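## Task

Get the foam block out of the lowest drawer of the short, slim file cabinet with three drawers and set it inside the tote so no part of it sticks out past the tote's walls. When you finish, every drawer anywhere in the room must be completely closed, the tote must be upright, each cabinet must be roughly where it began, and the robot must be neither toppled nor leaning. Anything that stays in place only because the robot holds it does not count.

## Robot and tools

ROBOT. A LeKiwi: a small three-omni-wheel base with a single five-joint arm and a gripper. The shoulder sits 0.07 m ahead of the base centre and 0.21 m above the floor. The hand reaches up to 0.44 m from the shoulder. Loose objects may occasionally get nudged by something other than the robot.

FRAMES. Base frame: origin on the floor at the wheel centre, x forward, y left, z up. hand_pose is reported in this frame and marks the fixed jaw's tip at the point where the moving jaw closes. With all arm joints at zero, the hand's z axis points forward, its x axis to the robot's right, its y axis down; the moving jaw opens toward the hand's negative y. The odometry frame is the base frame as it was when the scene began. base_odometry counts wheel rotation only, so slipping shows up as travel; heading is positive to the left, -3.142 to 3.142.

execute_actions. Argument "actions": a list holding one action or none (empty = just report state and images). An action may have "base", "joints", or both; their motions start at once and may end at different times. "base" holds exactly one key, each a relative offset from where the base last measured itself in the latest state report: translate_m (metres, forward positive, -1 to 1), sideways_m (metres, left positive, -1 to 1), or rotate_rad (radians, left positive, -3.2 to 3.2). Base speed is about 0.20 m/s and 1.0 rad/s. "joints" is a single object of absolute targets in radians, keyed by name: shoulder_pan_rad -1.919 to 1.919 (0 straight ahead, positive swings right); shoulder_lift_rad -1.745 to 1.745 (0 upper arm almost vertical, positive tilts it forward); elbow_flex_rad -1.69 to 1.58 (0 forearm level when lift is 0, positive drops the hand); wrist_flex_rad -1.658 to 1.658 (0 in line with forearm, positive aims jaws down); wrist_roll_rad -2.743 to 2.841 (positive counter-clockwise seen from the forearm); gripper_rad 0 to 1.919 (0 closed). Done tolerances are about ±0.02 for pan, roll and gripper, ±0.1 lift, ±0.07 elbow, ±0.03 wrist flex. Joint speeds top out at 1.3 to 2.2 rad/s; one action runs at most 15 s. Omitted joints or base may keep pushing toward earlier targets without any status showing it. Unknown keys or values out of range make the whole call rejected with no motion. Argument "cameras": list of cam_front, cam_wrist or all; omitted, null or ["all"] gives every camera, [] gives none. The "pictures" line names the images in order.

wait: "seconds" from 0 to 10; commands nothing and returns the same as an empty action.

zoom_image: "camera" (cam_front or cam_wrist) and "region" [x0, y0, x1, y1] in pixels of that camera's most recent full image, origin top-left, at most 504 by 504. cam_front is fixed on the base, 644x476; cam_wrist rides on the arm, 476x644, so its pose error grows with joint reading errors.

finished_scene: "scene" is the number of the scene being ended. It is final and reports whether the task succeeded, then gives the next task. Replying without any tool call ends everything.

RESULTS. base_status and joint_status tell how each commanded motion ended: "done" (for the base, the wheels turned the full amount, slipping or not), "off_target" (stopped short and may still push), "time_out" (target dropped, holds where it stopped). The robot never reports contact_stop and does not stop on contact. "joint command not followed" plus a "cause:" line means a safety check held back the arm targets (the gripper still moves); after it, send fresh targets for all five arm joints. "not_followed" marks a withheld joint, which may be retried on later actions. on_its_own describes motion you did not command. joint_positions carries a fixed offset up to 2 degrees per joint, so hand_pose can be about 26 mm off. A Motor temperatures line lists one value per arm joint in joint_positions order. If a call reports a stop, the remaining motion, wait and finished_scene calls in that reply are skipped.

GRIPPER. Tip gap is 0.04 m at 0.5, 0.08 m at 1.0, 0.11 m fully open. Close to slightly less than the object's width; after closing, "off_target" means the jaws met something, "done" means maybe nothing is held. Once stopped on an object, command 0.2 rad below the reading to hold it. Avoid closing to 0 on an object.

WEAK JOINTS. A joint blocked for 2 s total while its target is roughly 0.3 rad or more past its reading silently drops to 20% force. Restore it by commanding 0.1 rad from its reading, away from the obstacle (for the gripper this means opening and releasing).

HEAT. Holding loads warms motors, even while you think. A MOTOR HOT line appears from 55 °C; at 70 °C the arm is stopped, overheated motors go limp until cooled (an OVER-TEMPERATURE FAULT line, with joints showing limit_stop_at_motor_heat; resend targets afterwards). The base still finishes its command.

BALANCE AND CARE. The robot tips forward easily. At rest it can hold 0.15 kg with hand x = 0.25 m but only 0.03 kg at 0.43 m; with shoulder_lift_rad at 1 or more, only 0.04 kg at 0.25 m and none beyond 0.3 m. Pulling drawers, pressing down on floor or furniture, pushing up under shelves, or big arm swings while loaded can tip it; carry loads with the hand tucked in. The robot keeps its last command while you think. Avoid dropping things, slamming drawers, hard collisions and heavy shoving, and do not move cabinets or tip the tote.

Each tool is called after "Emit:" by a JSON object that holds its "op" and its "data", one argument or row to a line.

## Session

Emit:
{"op": "execute_actions", "data": {
  "actions": [],
  "cameras": ["cam_front"]
}}

Scene clock: 0.00 s.
Motor temperatures (°C, as the motors report them): [23 28 27 24 24]
base_odometry: x=+0.000 y=+0.000 heading=+0.000 (m, m, rad; odometry frame)
base_status: not commanded
joint_positions: shoulder_pan_rad=-0.100 shoulder_lift_rad=-1.434 elbow_flex_rad=-0.211 wrist_flex_rad=+1.409 wrist_roll_rad=-1.518 gripper_rad=+1.920
joint_status: not commanded
hand_pose: x=+0.1294 y=+0.0140 z=+0.4235 quat_wxyz=(+0.785, -0.032, +0.618, +0.038) (m; base frame)
pictures: cam_front
Images, in order (width x height): cam_front 644x476.

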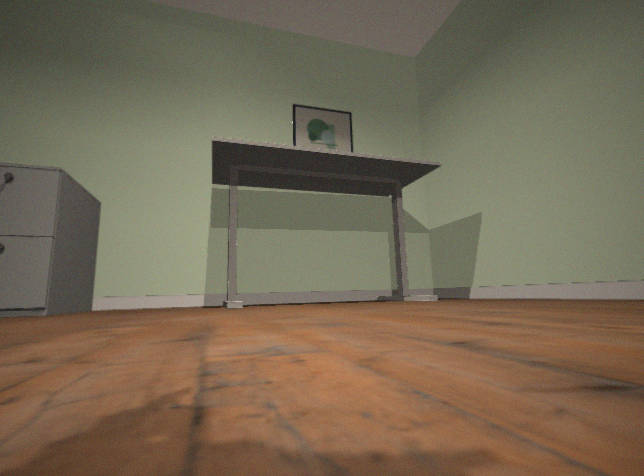

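Emit:
{"op": "execute_actions", "data": {
  "actions": [
    {"base":{"rotate_rad":-1.3}}
  ],
  "cameras": ["cam_front"]
}}

Scene clock: 2.37 s.
Motor temperatures (°C, as the motors report them): [23 28 27 24 24]
base_odometry: x=+0.000 y=+0.000 heading=-1.296 (m, m, rad; odometry frame)
base_status: done
joint_positions: shoulder_pan_rad=-0.100 shoulder_lift_rad=-1.434 elbow_flex_rad=-0.211 wrist_flex_rad=+1.409 wrist_roll_rad=-1.518 gripper_rad=+1.920
joint_status: not commanded
hand_pose: x=+0.1294 y=+0.0140 z=+0.4235 quat_wxyz=(+0.785, -0.032, +0.618, +0.038) (m; base frame)
pictures: cam_front
Images, in order (width x height): cam_front 644x476.

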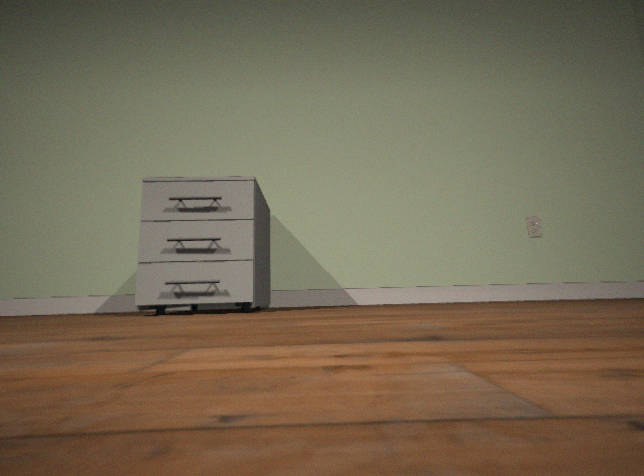

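Emit:
{"op": "execute_actions", "data": {
  "actions": [
    {"base":{"sideways_m":0.45},"joints":{"shoulder_pan_rad":0,"shoulder_lift_rad":0.65,"elbow_flex_rad":1.25,"wrist_flex_rad":-1.65,"wrist_roll_rad":0,"gripper_rad":0.9}}
  ],
  "cameras": []
}}

Emit:
{"op": "execute_actions", "data": {
  "actions": [
    {"base":{"translate_m":0.8}}
  ],
  "cameras": ["cam_front"]
}}

Scene clock: 5.70 s.
Motor temperatures (°C, as the motors report them): [23 28 27 24 24]
base_odometry: x=+0.433 y=+0.121 heading=-1.298 (m, m, rad; odometry frame)
base_status: done
joint_positions: shoulder_pan_rad=+0.001 shoulder_lift_rad=+0.652 elbow_flex_rad=+1.257 wrist_flex_rad=-1.632 wrist_roll_rad=-0.009 gripper_rad=+0.909
joint_status: all done
hand_pose: x=+0.3004 y=-0.0003 z=+0.1009 quat_wxyz=(+0.438, -0.547, +0.581, -0.414) (m; base frame)
pictures: none
No camera images: the call's "cameras" was empty. Leave "cameras" out to get every camera's image.

Scene clock: 10.67 s.
Motor temperatures (°C, as the motors report them): [23 28 27 24 24]
base_odometry: x=+0.648 y=-0.649 heading=-1.298 (m, m, rad; odometry frame)
base_status: done
joint_positions: shoulder_pan_rad=+0.001 shoulder_lift_rad=+0.652 elbow_flex_rad=+1.257 wrist_flex_rad=-1.632 wrist_roll_rad=-0.009 gripper_rad=+0.909
joint_status: not commanded
hand_pose: x=+0.3004 y=-0.0003 z=+0.1009 quat_wxyz=(+0.438, -0.547, +0.581, -0.414) (m; base frame)
pictures: cam_front
Images, in order (width x height): cam_front 644x476.

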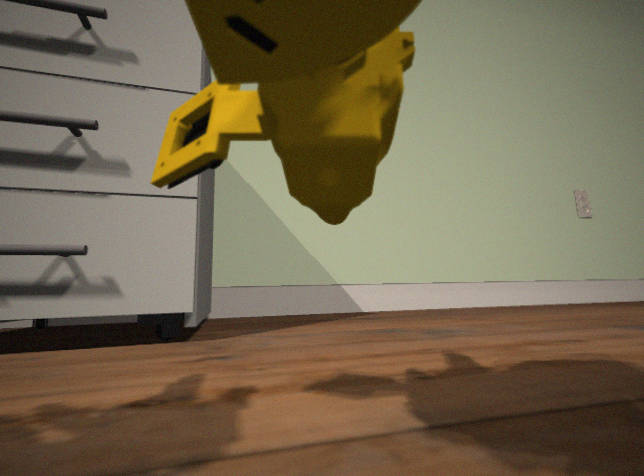

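Drifted right and heading is angled; correct.

Emit:
{"op": "execute_actions", "data": {
  "actions": [
    {"base":{"rotate_rad":0.2}}
  ],
  "cameras": []
}}

Emit:
{"op": "execute_actions", "data": {
  "actions": [
    {"base":{"sideways_m":0.3}}
  ],
  "cameras": ["cam_front"]
}}

Scene clock: 11.80 s.
Motor temperatures (°C, as the motors report them): [23 28 27 24 24]
base_odometry: x=+0.648 y=-0.649 heading=-1.102 (m, m, rad; odometry frame)
base_status: done
joint_positions: shoulder_pan_rad=+0.001 shoulder_lift_rad=+0.652 elbow_flex_rad=+1.257 wrist_flex_rad=-1.632 wrist_roll_rad=-0.009 gripper_rad=+0.909
joint_status: not commanded
hand_pose: x=+0.3004 y=-0.0003 z=+0.1009 quat_wxyz=(+0.438, -0.547, +0.581, -0.414) (m; base frame)
pictures: none
No camera images: the call's "cameras" was empty. Leave "cameras" out to get every camera's image.

Scene clock: 14.27 s.
Motor temperatures (°C, as the motors report them): [23 28 27 24 24]
base_odometry: x=+0.916 y=-0.514 heading=-1.103 (m, m, rad; odometry frame)
base_status: done
joint_positions: shoulder_pan_rad=+0.001 shoulder_lift_rad=+0.652 elbow_flex_rad=+1.257 wrist_flex_rad=-1.632 wrist_roll_rad=-0.009 gripper_rad=+0.909
joint_status: not commanded
hand_pose: x=+0.3004 y=-0.0003 z=+0.1009 quat_wxyz=(+0.438, -0.547, +0.581, -0.414) (m; base frame)
pictures: cam_front
Images, in order (width x height): cam_front 644x476.

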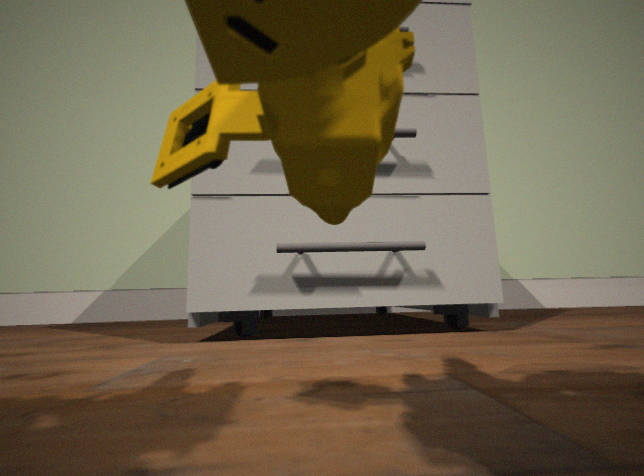

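Emit:
{"op": "execute_actions", "data": {
  "actions": [
    {"base":{"translate_m":0.28}}
  ],
  "cameras": []
}}

Emit:
{"op": "execute_actions", "data": {
  "actions": [
    {"joints":{"gripper_rad":0.05}}
  ],
  "cameras": []
}}

Emit:
{"op": "execute_actions", "data": {
  "actions": [
    {"base":{"translate_m":-0.3}}
  ],
  "cameras": ["cam_front"]
}}

Scene clock: 16.83 s.
Motor temperatures (°C, as the motors report them): [23 28 27 24 24]
base_odometry: x=+1.041 y=-0.763 heading=-1.103 (m, m, rad; odometry frame)
base_status: done
joint_positions: shoulder_pan_rad=-0.008 shoulder_lift_rad=+0.672 elbow_flex_rad=+1.295 wrist_flex_rad=-1.648 wrist_roll_rad=-0.003 gripper_rad=+0.909
joint_status: not commanded
hand_pose: x=+0.2921 y=+0.0018 z=+0.0953 quat_wxyz=(+0.427, -0.560, +0.585, -0.402) (m; base frame)
pictures: none
No camera images: the call's "cameras" was empty. Leave "cameras" out to get every camera's image.

Scene clock: 17.93 s.
Motor temperatures (°C, as the motors report them): [23 28 27 24 24]
base_odometry: x=+1.041 y=-0.763 heading=-1.103 (m, m, rad; odometry frame)
base_status: not commanded
joint_positions: shoulder_pan_rad=+0.001 shoulder_lift_rad=+0.666 elbow_flex_rad=+1.255 wrist_flex_rad=-1.653 wrist_roll_rad=-0.003 gripper_rad=+0.060
joint_status: all done
hand_pose: x=+0.3003 y=-0.0003 z=+0.1015 quat_wxyz=(+0.439, -0.547, +0.577, -0.418) (m; base frame)
pictures: none
No camera images: the call's "cameras" was empty. Leave "cameras" out to get every camera's image.

Scene clock: 20.43 s.
Motor temperatures (°C, as the motors report them): [23 28 27 24 24]
base_odometry: x=+0.907 y=-0.495 heading=-1.103 (m, m, rad; odometry frame)
base_status: done
joint_positions: shoulder_pan_rad=+0.007 shoulder_lift_rad=+0.655 elbow_flex_rad=+1.244 wrist_flex_rad=-1.650 wrist_roll_rad=-0.003 gripper_rad=+0.059
joint_status: not commanded
hand_pose: x=+0.3032 y=-0.0018 z=+0.1045 quat_wxyz=(+0.443, -0.542, +0.574, -0.424) (m; base frame)
pictures: cam_front
Images, in order (width x height): cam_front 644x476.

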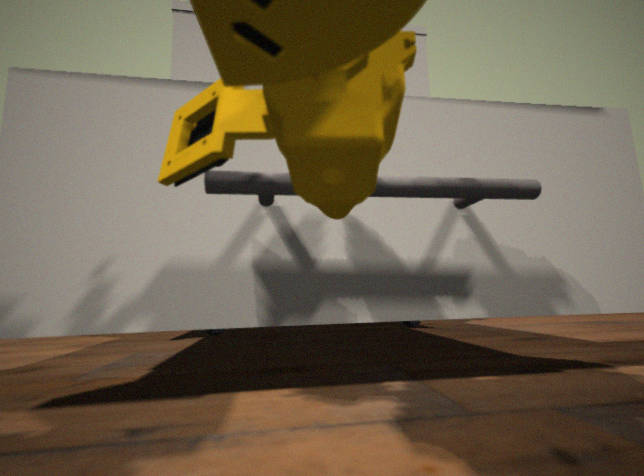

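Emit:
{"op": "execute_actions", "data": {
  "actions": [
    {"joints":{"gripper_rad":1.1},"base":{"translate_m":-0.05}}
  ],
  "cameras": []
}}

Emit:
{"op": "execute_actions", "data": {
  "actions": [
    {"joints":{"shoulder_lift_rad":-0.2,"elbow_flex_rad":-0.5,"wrist_flex_rad":1.6}}
  ],
  "cameras": []
}}

Emit:
{"op": "execute_actions", "data": {
  "actions": [
    {"base":{"translate_m":0.2}}
  ],
  "cameras": ["cam_wrist"]
}}

Scene clock: 21.70 s.
Motor temperatures (°C, as the motors report them): [23 28 27 24 24]
base_odometry: x=+0.885 y=-0.451 heading=-1.103 (m, m, rad; odometry frame)
base_status: done
joint_positions: shoulder_pan_rad=+0.007 shoulder_lift_rad=+0.655 elbow_flex_rad=+1.246 wrist_flex_rad=-1.650 wrist_roll_rad=-0.003 gripper_rad=+1.090
joint_status: all done
hand_pose: x=+0.3029 y=-0.0018 z=+0.1043 quat_wxyz=(+0.443, -0.542, +0.575, -0.424) (m; base frame)
pictures: none
No camera images: the call's "cameras" was empty. Leave "cameras" out to get every camera's image.

Scene clock: 24.43 s.
Motor temperatures (°C, as the motors report them): [23 28 27 24 24]
base_odometry: x=+0.884 y=-0.451 heading=-1.104 (m, m, rad; odometry frame)
base_status: not commanded
joint_positions: shoulder_pan_rad=+0.007 shoulder_lift_rad=-0.172 elbow_flex_rad=-0.468 wrist_flex_rad=+1.594 wrist_roll_rad=-0.003 gripper_rad=+1.091
joint_status: all done
hand_pose: x=+0.2972 y=-0.0017 z=+0.2737 quat_wxyz=(+0.219, -0.654, +0.693, -0.210) (m; base frame)
pictures: none
No camera images: the call's "cameras" was empty. Leave "cameras" out to get every camera's image.

Scene clock: 26.40 s.
Motor temperatures (°C, as the motors report them): [23 28 27 24 24]
base_odometry: x=+0.974 y=-0.629 heading=-1.104 (m, m, rad; odometry frame)
base_status: done
joint_positions: shoulder_pan_rad=+0.007 shoulder_lift_rad=-0.172 elbow_flex_rad=-0.469 wrist_flex_rad=+1.596 wrist_roll_rad=-0.003 gripper_rad=+1.091
joint_status: not commanded
hand_pose: x=+0.2970 y=-0.0017 z=+0.2738 quat_wxyz=(+0.219, -0.654, +0.693, -0.210) (m; base frame)
pictures: cam_wrist
camera_calibration (this result's frames):
cam_wrist: T_world_to_cam=[[0.816283, -0.0801496, 0.572064, -0.402555], [-0.357349, -0.848153, 0.391073, 0.0194495], [0.453854, -0.523653, -0.720974, 0.132992], [0, 0, 0, 1]] pos_world=[0.27519, 0.0538734, 0.318565]
Images, in order (width x height): cam_wrist 476x644.

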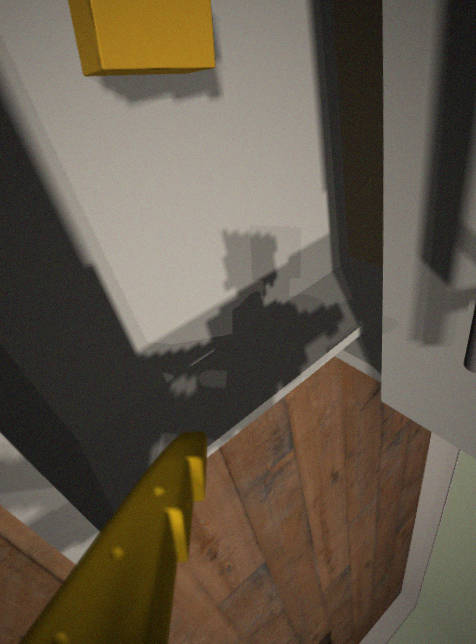

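Emit:
{"op": "execute_actions", "data": {
  "actions": [
    {"joints":{"shoulder_pan_rad":-0.25,"shoulder_lift_rad":0.9,"elbow_flex_rad":-1.05,"wrist_flex_rad":1.5,"gripper_rad":1.3}}
  ],
  "cameras": ["cam_wrist"]
}}

Scene clock: 27.73 s.
Motor temperatures (°C, as the motors report them): [23 28 27 24 24]
base_odometry: x=+0.974 y=-0.629 heading=-1.104 (m, m, rad; odometry frame)
base_status: not commanded
joint_positions: shoulder_pan_rad=-0.246 shoulder_lift_rad=+0.746 elbow_flex_rad=-1.110 wrist_flex_rad=+1.473 wrist_roll_rad=-0.003 gripper_rad=+1.312
joint_status: shoulder_lift_rad off_target (ended at +0.746, target +0.900); the others done
hand_pose: x=+0.3736 y=+0.0769 z=+0.1784 quat_wxyz=(+0.184, -0.752, +0.618, -0.136) (m; base frame)
pictures: cam_wrist
camera_calibration (this result's frames):
cam_wrist: T_world_to_cam=[[0.885828, 0.145737, 0.440534, -0.424008], [-0.0716163, -0.89508, 0.440117, 0.0388747], [0.458454, -0.421417, -0.782449, 0.0720024], [0, 0, 0, 1]] pos_world=[0.345373, 0.126933, 0.226019]
Images, in order (width x height): cam_wrist 476x644.

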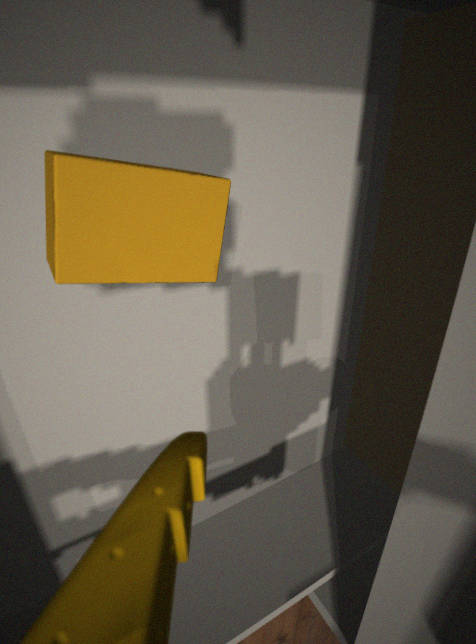

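Emit:
{"op": "execute_actions", "data": {
  "actions": [
    {"joints":{"shoulder_pan_rad":-0.3,"shoulder_lift_rad":0.7,"elbow_flex_rad":-0.6,"wrist_flex_rad":1.5,"gripper_rad":1.1}}
  ],
  "cameras": ["cam_wrist"]
}}

Scene clock: 28.67 s.
Motor temperatures (°C, as the motors report them): [23 28 27 24 24]
base_odometry: x=+0.974 y=-0.629 heading=-1.104 (m, m, rad; odometry frame)
base_status: not commanded
joint_positions: shoulder_pan_rad=-0.307 shoulder_lift_rad=+0.603 elbow_flex_rad=-0.721 wrist_flex_rad=+1.452 wrist_roll_rad=-0.003 gripper_rad=+1.141
joint_status: elbow_flex_rad off_target (ended at -0.721, target -0.600); wrist_flex_rad off_target (ended at +1.452, target +1.500); gripper_rad off_target (ended at +1.141, target +1.100); the others done
hand_pose: x=+0.3345 y=+0.0848 z=+0.1489 quat_wxyz=(+0.097, -0.786, +0.607, -0.067) (m; base frame)
pictures: cam_wrist
camera_calibration (this result's frames):
cam_wrist: T_world_to_cam=[[0.947526, 0.222706, 0.229341, -0.373304], [0.0841388, -0.86585, 0.493179, -0.00628546], [0.308409, -0.448003, -0.839153, 0.131033], [0, 0, 0, 1]] pos_world=[0.313833, 0.136398, 0.198671]
Images, in order (width x height): cam_wrist 476x644.

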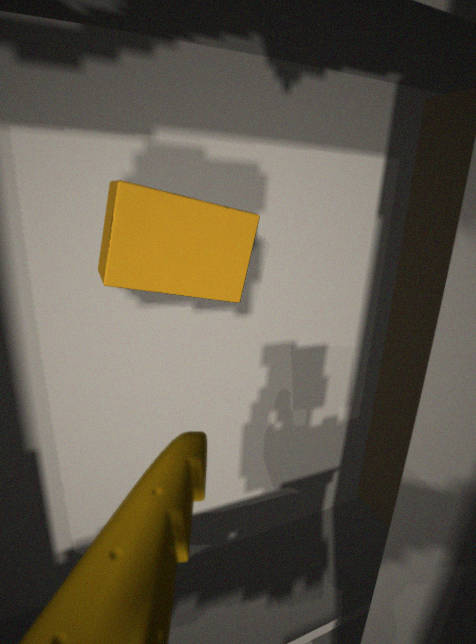

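Emit:
{"op": "execute_actions", "data": {
  "actions": [
    {"base":{"translate_m":-0.07},"joints":{"shoulder_pan_rad":-0.3,"shoulder_lift_rad":0.5,"elbow_flex_rad":-0.6,"wrist_flex_rad":1.5,"gripper_rad":1.0}}
  ],
  "cameras": ["cam_wrist"]
}}

Scene clock: 30.03 s.
Motor temperatures (°C, as the motors report them): [23 28 27 24 24]
base_odometry: x=+0.943 y=-0.567 heading=-1.103 (m, m, rad; odometry frame)
base_status: done
joint_positions: shoulder_pan_rad=-0.305 shoulder_lift_rad=+0.417 elbow_flex_rad=-0.699 wrist_flex_rad=+1.455 wrist_roll_rad=-0.003 gripper_rad=+1.033
joint_status: elbow_flex_rad off_target (ended at -0.699, target -0.600); wrist_flex_rad off_target (ended at +1.454, target +1.500); gripper_rad off_target (ended at +1.033, target +1.000); the others done
hand_pose: x=+0.3385 y=+0.0856 z=+0.1919 quat_wxyz=(+0.162, -0.775, +0.600, -0.113) (m; base frame)
pictures: cam_wrist
camera_calibration (this result's frames):
cam_wrist: T_world_to_cam=[[0.900809, 0.206412, 0.382018, -0.399227], [0.00962035, -0.889059, 0.457692, 0.00685266], [0.43411, -0.408617, -0.802858, 0.113428], [0, 0, 0, 1]] pos_world=[0.310322, 0.134846, 0.240442]
Images, in order (width x height): cam_wrist 476x644.

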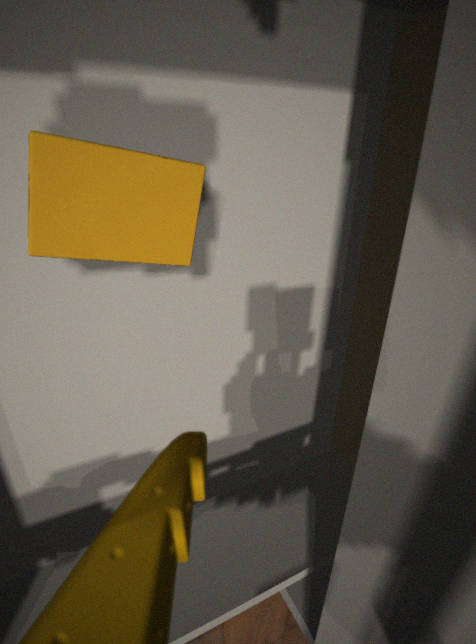

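Hooked on the middle handle. Lift up to unhook.

Emit:
{"op": "execute_actions", "data": {
  "actions": [
    {"joints":{"shoulder_lift_rad":0.0,"elbow_flex_rad":-0.9,"wrist_flex_rad":1.3,"gripper_rad":1.2}}
  ],
  "cameras": []
}}

Emit:
{"op": "execute_actions", "data": {
  "actions": [
    {"joints":{"shoulder_lift_rad":-0.3,"elbow_flex_rad":-0.3,"wrist_flex_rad":1.6,"gripper_rad":1.0}}
  ],
  "cameras": ["cam_front"]
}}

Scene clock: 31.03 s.
Motor temperatures (°C, as the motors report them): [23 28 27 24 24]
base_odometry: x=+0.942 y=-0.566 heading=-1.105 (m, m, rad; odometry frame)
base_status: not commanded
joint_positions: shoulder_pan_rad=-0.293 shoulder_lift_rad=+0.032 elbow_flex_rad=-0.876 wrist_flex_rad=+1.317 wrist_roll_rad=-0.003 gripper_rad=+1.191
joint_status: all done
hand_pose: x=+0.3419 y=+0.0830 z=+0.3445 quat_wxyz=(+0.427, -0.672, +0.526, -0.300) (m; base frame)
pictures: none
No camera images: the call's "cameras" was empty. Leave "cameras" out to get every camera's image.

Scene clock: 31.97 s.
Motor temperatures (°C, as the motors report them): [23 28 27 24 24]
base_odometry: x=+0.942 y=-0.566 heading=-1.105 (m, m, rad; odometry frame)
base_status: not commanded
joint_positions: shoulder_pan_rad=-0.293 shoulder_lift_rad=-0.267 elbow_flex_rad=-0.296 wrist_flex_rad=+1.594 wrist_roll_rad=-0.003 gripper_rad=+1.009
joint_status: all done
hand_pose: x=+0.2725 y=+0.0620 z=+0.2594 quat_wxyz=(+0.218, -0.759, +0.594, -0.153) (m; base frame)
pictures: cam_front
Images, in order (width x height): cam_front 644x476.

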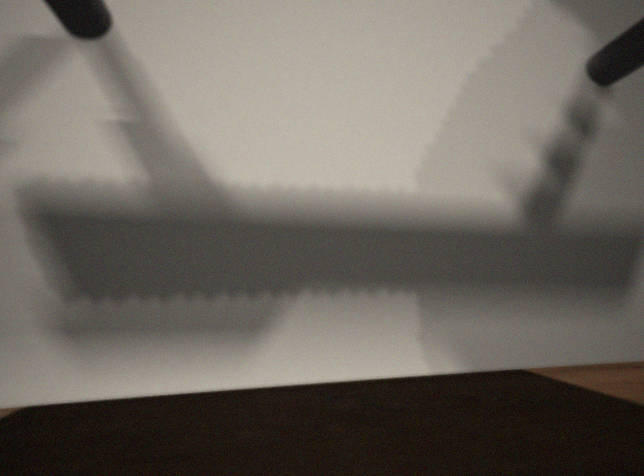

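Descend close in.

Emit:
{"op": "execute_actions", "data": {
  "actions": [
    {"joints":{"shoulder_lift_rad":0.5,"elbow_flex_rad":-0.2,"wrist_flex_rad":1.3}}
  ],
  "cameras": ["cam_wrist"]
}}

Scene clock: 33.03 s.
Motor temperatures (°C, as the motors report them): [23 28 27 24 24]
base_odometry: x=+0.942 y=-0.566 heading=-1.105 (m, m, rad; odometry frame)
base_status: not commanded
joint_positions: shoulder_pan_rad=-0.293 shoulder_lift_rad=+0.517 elbow_flex_rad=-0.195 wrist_flex_rad=+1.309 wrist_roll_rad=-0.003 gripper_rad=+1.009
joint_status: all done
hand_pose: x=+0.2799 y=+0.0643 z=+0.0953 quat_wxyz=(-0.025, -0.787, +0.616, +0.017) (m; base frame)
pictures: cam_wrist
camera_calibration (this result's frames):
cam_wrist: T_world_to_cam=[[0.974048, 0.216711, -0.0653154, -0.283608], [0.218251, -0.822826, 0.524713, -0.0363899], [0.0599678, -0.525352, -0.848769, 0.169191], [0, 0, 0, 1]] pos_world=[0.274044, 0.120403, 0.144175]
Images, in order (width x height): cam_wrist 476x644.

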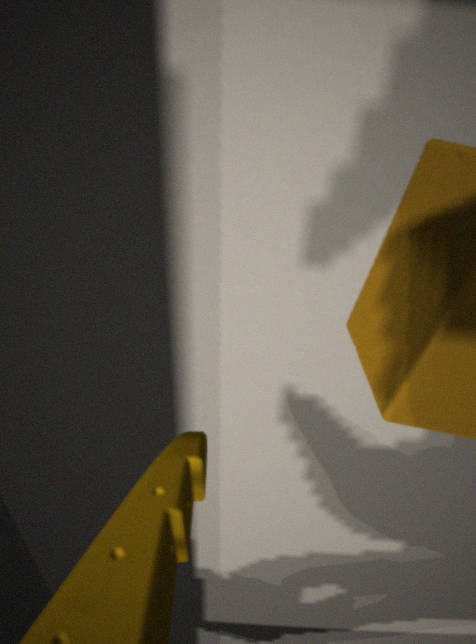

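Emit:
{"op": "execute_actions", "data": {
  "actions": [
    {"joints":{"shoulder_lift_rad":0.95,"elbow_flex_rad":-0.75,"wrist_flex_rad":1.4}}
  ],
  "cameras": []
}}

Emit:
{"op": "execute_actions", "data": {
  "actions": [
    {"joints":{"gripper_rad":0.3}}
  ],
  "cameras": ["cam_wrist"]
}}

Scene clock: 34.07 s.
Motor temperatures (°C, as the motors report them): [23 28 27 24 24]
base_odometry: x=+0.942 y=-0.566 heading=-1.105 (m, m, rad; odometry frame)
base_status: not commanded
joint_positions: shoulder_pan_rad=-0.293 shoulder_lift_rad=+0.942 elbow_flex_rad=-0.750 wrist_flex_rad=+1.389 wrist_roll_rad=-0.003 gripper_rad=+1.009
joint_status: all done
hand_pose: x=+0.3176 y=+0.0757 z=+0.0714 quat_wxyz=(-0.004, -0.787, +0.617, +0.003) (m; base frame)
pictures: none
No camera images: the call's "cameras" was empty. Leave "cameras" out to get every camera's image.

Scene clock: 35.33 s.
Motor temperatures (°C, as the motors report them): [23 28 27 24 24]
base_odometry: x=+0.942 y=-0.566 heading=-1.105 (m, m, rad; odometry frame)
base_status: not commanded
joint_positions: shoulder_pan_rad=-0.292 shoulder_lift_rad=+0.877 elbow_flex_rad=-0.804 wrist_flex_rad=+1.384 wrist_roll_rad=-0.003 gripper_rad=+0.428
joint_status: gripper_rad off_target (ended at +0.428, target +0.300)
hand_pose: x=+0.3352 y=+0.0805 z=+0.0941 quat_wxyz=(+0.046, -0.786, +0.616, -0.032) (m; base frame)
pictures: cam_wrist
camera_calibration (this result's frames):
cam_wrist: T_world_to_cam=[[0.970886, 0.214167, 0.107293, -0.356053], [0.130727, -0.84906, 0.511868, -0.00179394], [0.200724, -0.482939, -0.852338, 0.12312], [0, 0, 0, 1]] pos_world=[0.321208, 0.134191, 0.14406]
Images, in order (width x height): cam_wrist 476x644.

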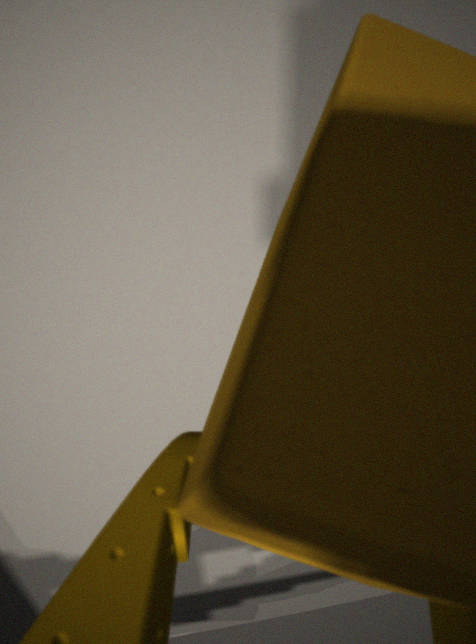

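Held at an edge; try lifting.

Emit:
{"op": "execute_actions", "data": {
  "actions": [
    {"joints":{"gripper_rad":0.23,"shoulder_lift_rad":-0.3,"elbow_flex_rad":-0.3,"wrist_flex_rad":1.5}}
  ],
  "cameras": []
}}

Emit:
{"op": "execute_actions", "data": {
  "actions": [
    {"joints":{"shoulder_pan_rad":1.8,"shoulder_lift_rad":-1.3,"elbow_flex_rad":0.3}}
  ],
  "cameras": []
}}

Emit:
{"op": "execute_actions", "data": {
  "actions": [
    {"base":{"translate_m":0.4}}
  ],
  "cameras": []
}}

Emit:
{"op": "execute_actions", "data": {
  "actions": [
    {"base":{"translate_m":-0.5}}
  ]
}}

Scene clock: 37.43 s.
Motor temperatures (°C, as the motors report them): [23 28 27 24 24]
base_odometry: x=+0.942 y=-0.566 heading=-1.105 (m, m, rad; odometry frame)
base_status: not commanded
joint_positions: shoulder_pan_rad=-0.293 shoulder_lift_rad=-0.264 elbow_flex_rad=-0.294 wrist_flex_rad=+1.495 wrist_roll_rad=-0.003 gripper_rad=+0.403
joint_status: gripper_rad off_target (ended at +0.403, target +0.230); the others done
hand_pose: x=+0.2858 y=+0.0660 z=+0.2667 quat_wxyz=(+0.255, -0.748, +0.586, -0.179) (m; base frame)
pictures: none
No camera images: the call's "cameras" was empty. Leave "cameras" out to get every camera's image.

Scene clock: 39.63 s.
Motor temperatures (°C, as the motors report them): [23 28 27 24 24]
base_odometry: x=+0.942 y=-0.566 heading=-1.105 (m, m, rad; odometry frame)
base_status: not commanded
joint_positions: shoulder_pan_rad=+1.793 shoulder_lift_rad=-1.296 elbow_flex_rad=+0.302 wrist_flex_rad=+1.496 wrist_roll_rad=-0.003 gripper_rad=+0.403
joint_status: all done
hand_pose: x=+0.0371 y=-0.1324 z=+0.2980 quat_wxyz=(-0.043, +0.117, +0.853, -0.507) (m; base frame)
pictures: none
No camera images: the call's "cameras" was empty. Leave "cameras" out to get every camera's image.

Scene clock: 42.63 s.
Motor temperatures (°C, as the motors report them): [23 28 27 24 24]
base_odometry: x=+1.122 y=-0.923 heading=-1.105 (m, m, rad; odometry frame)
base_status: done
joint_positions: shoulder_pan_rad=+1.791 shoulder_lift_rad=-1.293 elbow_flex_rad=+0.313 wrist_flex_rad=+1.499 wrist_roll_rad=-0.003 gripper_rad=+0.402
joint_status: not commanded
hand_pose: x=+0.0372 y=-0.1328 z=+0.2951 quat_wxyz=(-0.042, +0.117, +0.857, -0.500) (m; base frame)
pictures: none
No camera images: the call's "cameras" was empty. Leave "cameras" out to get every camera's image.

Scene clock: 46.10 s.
Motor temperatures (°C, as the motors report them): [23 28 27 24 24]
base_odometry: x=+0.897 y=-0.477 heading=-1.105 (m, m, rad; odometry frame)
base_status: done
joint_positions: shoulder_pan_rad=+1.793 shoulder_lift_rad=-1.298 elbow_flex_rad=+0.313 wrist_flex_rad=+1.499 wrist_roll_rad=-0.003 gripper_rad=+0.402
joint_status: not commanded
hand_pose: x=+0.0371 y=-0.1324 z=+0.2956 quat_wxyz=(-0.043, +0.118, +0.856, -0.502) (m; base frame)
pictures: cam_front, cam_wrist
camera_calibration (this result's frames):
cam_wrist: T_world_to_cam=[[-0.181375, -0.466672, 0.865633, -0.3142], [-0.723163, 0.659806, 0.204185, 0.075648], [-0.666438, -0.588959, -0.457152, 0.153168], [0, 0, 0, 1]] pos_world=[0.0997946, -0.106332, 0.326556]
Images, in order (width x height): cam_front 644x476, cam_wrist 476x644.

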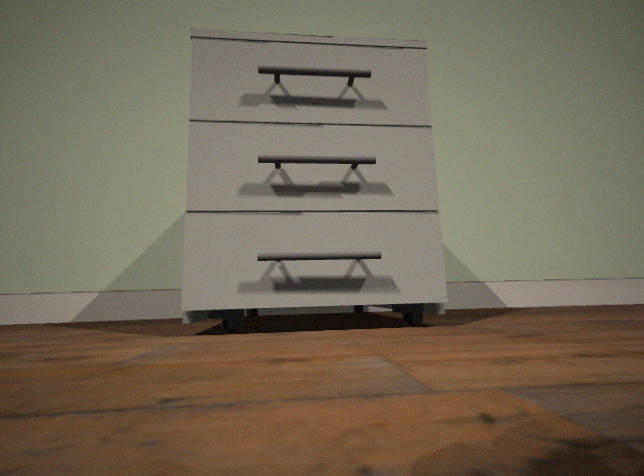

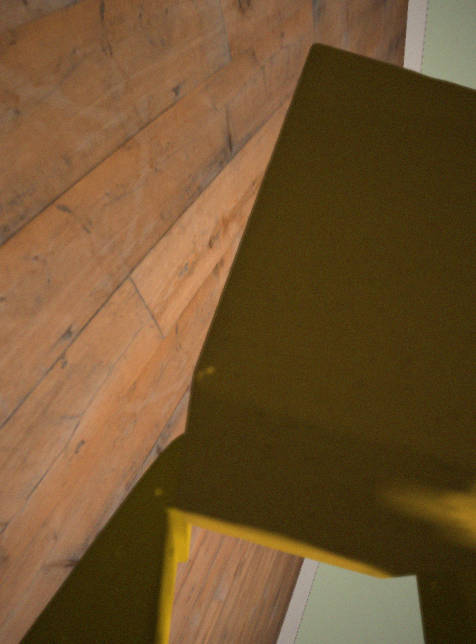

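Shut, block held. Find tote.

Emit:
{"op": "execute_actions", "data": {
  "actions": [
    {"base":{"rotate_rad":-1.8},"joints":{"shoulder_pan_rad":0}}
  ],
  "cameras": ["cam_front"]
}}

Scene clock: 48.93 s.
Motor temperatures (°C, as the motors report them): [23 28 27 24 24]
base_odometry: x=+0.897 y=-0.477 heading=-2.901 (m, m, rad; odometry frame)
base_status: done
joint_positions: shoulder_pan_rad=+0.007 shoulder_lift_rad=-1.298 elbow_flex_rad=+0.313 wrist_flex_rad=+1.499 wrist_roll_rad=-0.003 gripper_rad=+0.402
joint_status: all done
hand_pose: x=+0.2027 y=-0.0010 z=+0.2956 quat_wxyz=(+0.364, -0.593, +0.629, -0.348) (m; base frame)
pictures: cam_front
Images, in order (width x height): cam_front 644x476.

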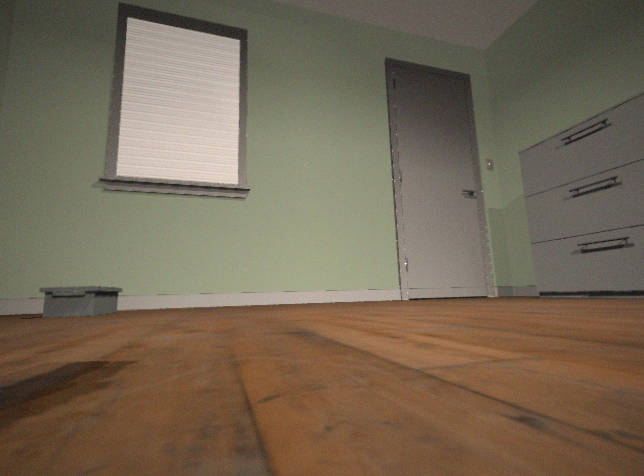

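Emit:
{"op": "execute_actions", "data": {
  "actions": [
    {"base":{"rotate_rad":0.62}}
  ],
  "cameras": []
}}

Emit:
{"op": "execute_actions", "data": {
  "actions": [
    {"base":{"translate_m":1.0}}
  ],
  "cameras": ["cam_front"]
}}

Scene clock: 50.57 s.
Motor temperatures (°C, as the motors report them): [23 28 27 24 24]
base_odometry: x=+0.897 y=-0.477 heading=-2.285 (m, m, rad; odometry frame)
base_status: done
joint_positions: shoulder_pan_rad=+0.007 shoulder_lift_rad=-1.299 elbow_flex_rad=+0.313 wrist_flex_rad=+1.499 wrist_roll_rad=-0.003 gripper_rad=+0.402
joint_status: not commanded
hand_pose: x=+0.2026 y=-0.0010 z=+0.2957 quat_wxyz=(+0.364, -0.592, +0.628, -0.349) (m; base frame)
pictures: none
No camera images: the call's "cameras" was empty. Leave "cameras" out to get every camera's image.

Scene clock: 56.53 s.
Motor temperatures (°C, as the motors report them): [23 28 27 24 24]
base_odometry: x=+0.243 y=-1.232 heading=-2.285 (m, m, rad; odometry frame)
base_status: done
joint_positions: shoulder_pan_rad=+0.007 shoulder_lift_rad=-1.299 elbow_flex_rad=+0.313 wrist_flex_rad=+1.499 wrist_roll_rad=-0.003 gripper_rad=+0.402
joint_status: not commanded
hand_pose: x=+0.2026 y=-0.0010 z=+0.2957 quat_wxyz=(+0.364, -0.592, +0.628, -0.349) (m; base frame)
pictures: cam_front
Images, in order (width x height): cam_front 644x476.

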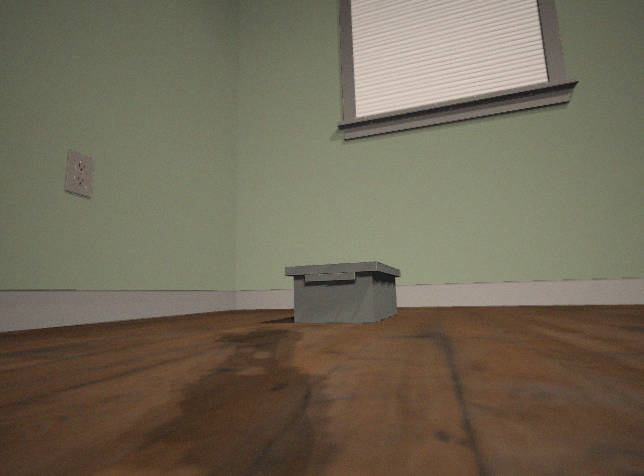

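Emit:
{"op": "execute_actions", "data": {
  "actions": [
    {"base":{"translate_m":0.6}}
  ],
  "cameras": ["cam_front"]
}}

Scene clock: 60.57 s.
Motor temperatures (°C, as the motors report them): [23 28 27 24 24]
base_odometry: x=-0.150 y=-1.685 heading=-2.285 (m, m, rad; odometry frame)
base_status: done
joint_positions: shoulder_pan_rad=+0.007 shoulder_lift_rad=-1.299 elbow_flex_rad=+0.313 wrist_flex_rad=+1.499 wrist_roll_rad=-0.003 gripper_rad=+0.402
joint_status: not commanded
hand_pose: x=+0.2026 y=-0.0010 z=+0.2957 quat_wxyz=(+0.364, -0.592, +0.628, -0.349) (m; base frame)
pictures: cam_front
Images, in order (width x height): cam_front 644x476.

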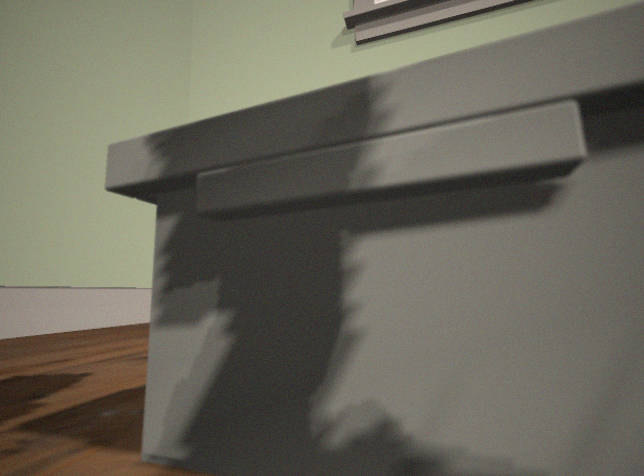

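Very close. Reach over.

Emit:
{"op": "execute_actions", "data": {
  "actions": [
    {"joints":{"shoulder_pan_rad":0.15,"shoulder_lift_rad":0.2,"elbow_flex_rad":-0.5,"wrist_flex_rad":1.6}}
  ],
  "cameras": ["cam_wrist"]
}}

Scene clock: 62.00 s.
Motor temperatures (°C, as the motors report them): [23 28 27 24 24]
base_odometry: x=-0.150 y=-1.685 heading=-2.285 (m, m, rad; odometry frame)
base_status: not commanded
joint_positions: shoulder_pan_rad=+0.142 shoulder_lift_rad=+0.216 elbow_flex_rad=-0.466 wrist_flex_rad=+1.597 wrist_roll_rad=-0.003 gripper_rad=+0.402
joint_status: all done
hand_pose: x=+0.3037 y=-0.0339 z=+0.1929 quat_wxyz=(+0.075, -0.631, +0.767, -0.082) (m; base frame)
pictures: cam_wrist
camera_calibration (this result's frames):
cam_wrist: T_world_to_cam=[[0.953223, -0.211526, 0.215921, -0.341668], [-0.293652, -0.817382, 0.495637, -0.0123336], [0.0716498, -0.535858, -0.841262, 0.193621], [0, 0, 0, 1]] pos_world=[0.308192, 0.0214006, 0.242772]
Images, in order (width x height): cam_wrist 476x644.

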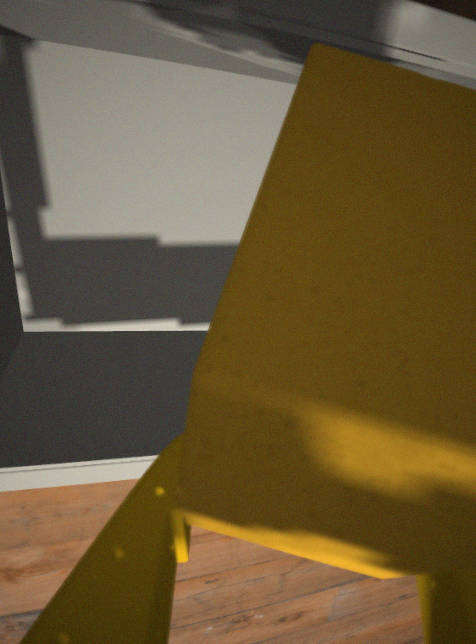

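Gripper is over the right wall; pan left.

Emit:
{"op": "execute_actions", "data": {
  "actions": [
    {"joints":{"shoulder_pan_rad":-0.1}}
  ],
  "cameras": []
}}

Emit:
{"op": "execute_actions", "data": {
  "actions": [
    {"joints":{"gripper_rad":1.2}}
  ],
  "cameras": []
}}

Emit:
{"op": "execute_actions", "data": {
  "actions": [
    {"joints":{"shoulder_lift_rad":-0.4}}
  ],
  "cameras": ["cam_wrist"]
}}

Scene clock: 62.97 s.
Motor temperatures (°C, as the motors report them): [23 28 27 24 24]
base_odometry: x=-0.150 y=-1.685 heading=-2.285 (m, m, rad; odometry frame)
base_status: not commanded
joint_positions: shoulder_pan_rad=-0.092 shoulder_lift_rad=+0.216 elbow_flex_rad=-0.466 wrist_flex_rad=+1.597 wrist_roll_rad=-0.003 gripper_rad=+0.402
joint_status: all done
hand_pose: x=+0.3051 y=+0.0220 z=+0.1929 quat_wxyz=(+0.084, -0.717, +0.688, -0.073) (m; base frame)
pictures: none
No camera images: the call's "cameras" was empty. Leave "cameras" out to get every camera's image.

Scene clock: 64.00 s.
Motor temperatures (°C, as the motors report them): [23 28 27 24 24]
base_odometry: x=-0.150 y=-1.685 heading=-2.285 (m, m, rad; odometry frame)
base_status: not commanded
joint_positions: shoulder_pan_rad=-0.092 shoulder_lift_rad=+0.216 elbow_flex_rad=-0.466 wrist_flex_rad=+1.597 wrist_roll_rad=-0.003 gripper_rad=+1.190
joint_status: all done
hand_pose: x=+0.3051 y=+0.0220 z=+0.1929 quat_wxyz=(+0.084, -0.717, +0.688, -0.073) (m; base frame)
pictures: none
No camera images: the call's "cameras" was empty. Leave "cameras" out to get every camera's image.

Scene clock: 64.97 s.
Motor temperatures (°C, as the motors report them): [23 28 27 24 24]
base_odometry: x=-0.150 y=-1.685 heading=-2.285 (m, m, rad; odometry frame)
base_status: not commanded
joint_positions: shoulder_pan_rad=-0.092 shoulder_lift_rad=-0.376 elbow_flex_rad=-0.474 wrist_flex_rad=+1.597 wrist_roll_rad=-0.003 gripper_rad=+1.191
joint_status: all done
hand_pose: x=+0.2787 y=+0.0196 z=+0.3137 quat_wxyz=(+0.302, -0.661, +0.635, -0.262) (m; base frame)
pictures: cam_wrist
camera_calibration (this result's frames):
cam_wrist: T_world_to_cam=[[0.685706, -0.0109411, 0.727796, -0.422493], [-0.343745, -0.88623, 0.310543, 0.0376033], [0.641597, -0.463117, -0.611454, 0.0933202], [0, 0, 0, 1]] pos_world=[0.242758, 0.0719208, 0.352872]
Images, in order (width x height): cam_wrist 476x644.

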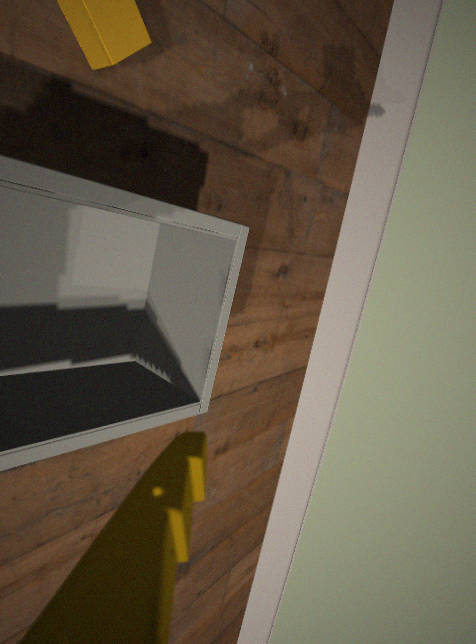

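Emit:
{"op": "execute_actions", "data": {
  "actions": [
    {"base":{"sideways_m":0.3}}
  ],
  "cameras": []
}}

Emit:
{"op": "execute_actions", "data": {
  "actions": [
    {"base":{"translate_m":0.12},"joints":{"shoulder_pan_rad":0.55,"shoulder_lift_rad":0.3,"elbow_flex_rad":-0.3,"wrist_flex_rad":1.5}}
  ],
  "cameras": ["cam_wrist"]
}}

Scene clock: 67.53 s.
Motor temperatures (°C, as the motors report them): [23 28 27 24 24]
base_odometry: x=+0.076 y=-1.881 heading=-2.287 (m, m, rad; odometry frame)
base_status: done
joint_positions: shoulder_pan_rad=-0.094 shoulder_lift_rad=-0.376 elbow_flex_rad=-0.474 wrist_flex_rad=+1.597 wrist_roll_rad=-0.003 gripper_rad=+1.191
joint_status: not commanded
hand_pose: x=+0.2787 y=+0.0199 z=+0.3137 quat_wxyz=(+0.303, -0.662, +0.634, -0.262) (m; base frame)
pictures: none
No camera images: the call's "cameras" was empty. Leave "cameras" out to get every camera's image.

Scene clock: 69.10 s.
Motor temperatures (°C, as the motors report them): [23 28 27 24 24]
base_odometry: x=-0.003 y=-1.972 heading=-2.287 (m, m, rad; odometry frame)
base_status: done
joint_positions: shoulder_pan_rad=+0.543 shoulder_lift_rad=+0.315 elbow_flex_rad=-0.294 wrist_flex_rad=+1.510 wrist_roll_rad=-0.003 gripper_rad=+1.191
joint_status: all done
hand_pose: x=+0.2600 y=-0.1164 z=+0.1490 quat_wxyz=(+0.010, -0.469, +0.883, -0.017) (m; base frame)
pictures: cam_wrist
camera_calibration (this result's frames):
cam_wrist: T_world_to_cam=[[0.815107, -0.578215, 0.0355948, -0.287905], [-0.509484, -0.686261, 0.519107, -0.00295524], [-0.275728, -0.441263, -0.853968, 0.218869], [0, 0, 0, 1]] pos_world=[0.293516, -0.0719201, 0.19869]
Images, in order (width x height): cam_wrist 476x644.

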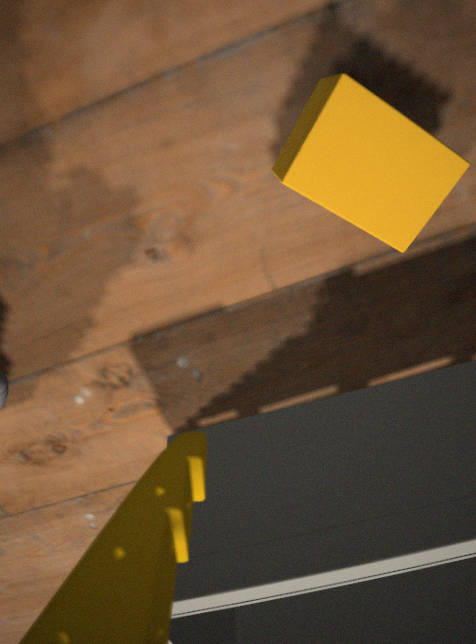

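Emit:
{"op": "execute_actions", "data": {
  "actions": [
    {"joints":{"shoulder_pan_rad":0.42,"shoulder_lift_rad":1.0,"elbow_flex_rad":-0.55,"wrist_flex_rad":1.1}}
  ],
  "cameras": ["cam_wrist"]
}}

Scene clock: 70.27 s.
Motor temperatures (°C, as the motors report them): [23 28 27 24 24]
base_odometry: x=-0.003 y=-1.972 heading=-2.287 (m, m, rad; odometry frame)
base_status: not commanded
joint_positions: shoulder_pan_rad=+0.428 shoulder_lift_rad=+1.025 elbow_flex_rad=-0.518 wrist_flex_rad=+1.110 wrist_roll_rad=-0.003 gripper_rad=+1.191
joint_status: all done
hand_pose: x=+0.2912 y=-0.1022 z=+0.0225 quat_wxyz=(-0.013, -0.519, +0.854, +0.019) (m; base frame)
pictures: cam_wrist
camera_calibration (this result's frames):
cam_wrist: T_world_to_cam=[[0.87553, -0.480565, -0.0500435, -0.306309], [-0.386537, -0.758811, 0.524209, 0.0450312], [-0.28989, -0.439617, -0.850118, 0.129919], [0, 0, 0, 1]] pos_world=[0.323251, -0.0559165, 0.0715119]
Images, in order (width x height): cam_wrist 476x644.

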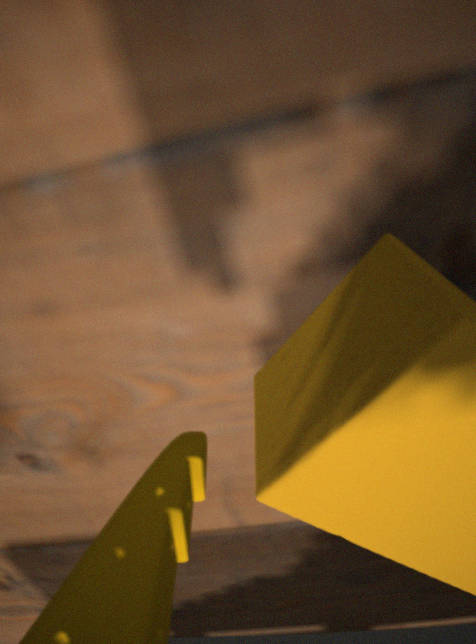

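Emit:
{"op": "execute_actions", "data": {
  "actions": [
    {"joints":{"gripper_rad":0.3}}
  ],
  "cameras": []
}}

Scene clock: 79.83 s.
Motor temperatures (°C, as the motors report them): [23 28 27 24 24]
base_odometry: x=-0.003 y=-1.972 heading=-2.287 (m, m, rad; odometry frame)
base_status: not commanded
joint_positions: shoulder_pan_rad=+0.428 shoulder_lift_rad=+1.003 elbow_flex_rad=-0.550 wrist_flex_rad=+1.100 wrist_roll_rad=-0.003 gripper_rad=+0.316
joint_status: all done
hand_pose: x=+0.3025 y=-0.1074 z=+0.0308 quat_wxyz=(+0.005, -0.519, +0.855, -0.007) (m; base frame)
pictures: none
No camera images: the call's "cameras" was empty. Leave "cameras" out to get every camera's image.

Emit:
{"op": "execute_actions", "data": {
  "actions": [
    {"joints":{"gripper_rad":1.3,"shoulder_lift_rad":0.5}}
  ],
  "cameras": ["cam_wrist"]
}}

Scene clock: 81.23 s.
Motor temperatures (°C, as the motors report them): [23 28 27 24 24]
base_odometry: x=-0.003 y=-1.972 heading=-2.287 (m, m, rad; odometry frame)
base_status: not commanded
joint_positions: shoulder_pan_rad=+0.428 shoulder_lift_rad=+0.560 elbow_flex_rad=-0.544 wrist_flex_rad=+1.100 wrist_roll_rad=-0.003 gripper_rad=+1.290
joint_status: all done
hand_pose: x=+0.3511 y=-0.1295 z=+0.1448 quat_wxyz=(+0.127, -0.506, +0.833, -0.186) (m; base frame)
pictures: cam_wrist
camera_calibration (this result's frames):
cam_wrist: T_world_to_cam=[[0.786388, -0.439925, 0.433659, -0.399236], [-0.611129, -0.656419, 0.442307, 0.0873522], [0.09008, -0.612846, -0.785051, 0.0739417], [0, 0, 0, 1]] pos_world=[0.360678, -0.0729795, 0.192544]
Images, in order (width x height): cam_wrist 476x644.

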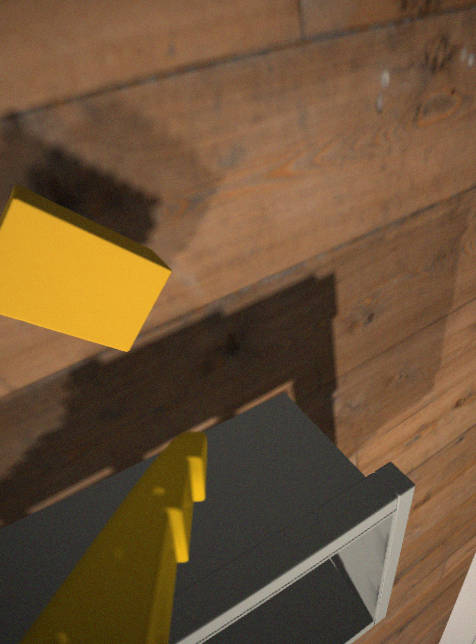

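Emit:
{"op": "execute_actions", "data": {
  "actions": [
    {"joints":{"shoulder_pan_rad":0.36,"shoulder_lift_rad":1.05,"elbow_flex_rad":-0.6,"gripper_rad":1.6}}
  ],
  "cameras": []
}}

Emit:
{"op": "execute_actions", "data": {
  "actions": [
    {"joints":{"gripper_rad":0.3}}
  ],
  "cameras": ["cam_wrist"]
}}

Scene clock: 82.23 s.
Motor temperatures (°C, as the motors report them): [23 28 27 24 24]
base_odometry: x=-0.003 y=-1.972 heading=-2.287 (m, m, rad; odometry frame)
base_status: not commanded
joint_positions: shoulder_pan_rad=+0.366 shoulder_lift_rad=+1.074 elbow_flex_rad=-0.569 wrist_flex_rad=+1.100 wrist_roll_rad=-0.003 gripper_rad=+1.591
joint_status: all done
hand_pose: x=+0.3002 y=-0.0895 z=+0.0171 quat_wxyz=(-0.010, -0.545, +0.838, +0.014) (m; base frame)
pictures: none
No camera images: the call's "cameras" was empty. Leave "cameras" out to get every camera's image.

Scene clock: 83.43 s.
Motor temperatures (°C, as the motors report them): [23 28 27 24 24]
base_odometry: x=-0.003 y=-1.972 heading=-2.287 (m, m, rad; odometry frame)
base_status: not commanded
joint_positions: shoulder_pan_rad=+0.365 shoulder_lift_rad=+1.074 elbow_flex_rad=-0.573 wrist_flex_rad=+1.100 wrist_roll_rad=-0.003 gripper_rad=+0.310
joint_status: all done
hand_pose: x=+0.3013 y=-0.0895 z=+0.0176 quat_wxyz=(-0.009, -0.546, +0.838, +0.012) (m; base frame)
pictures: cam_wrist
camera_calibration (this result's frames):
cam_wrist: T_world_to_cam=[[0.904611, -0.424818, -0.0347598, -0.313307], [-0.345588, -0.778738, 0.52358, 0.0470708], [-0.249495, -0.461624, -0.851267, 0.120109], [0, 0, 0, 1]] pos_world=[0.329655, -0.0409975, 0.0667092]
Images, in order (width x height): cam_wrist 476x644.

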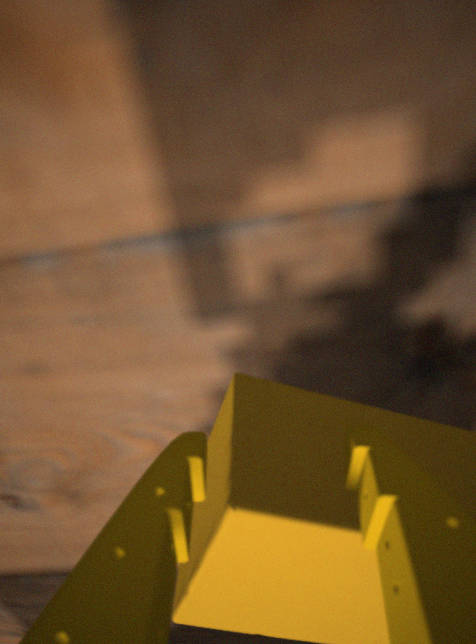

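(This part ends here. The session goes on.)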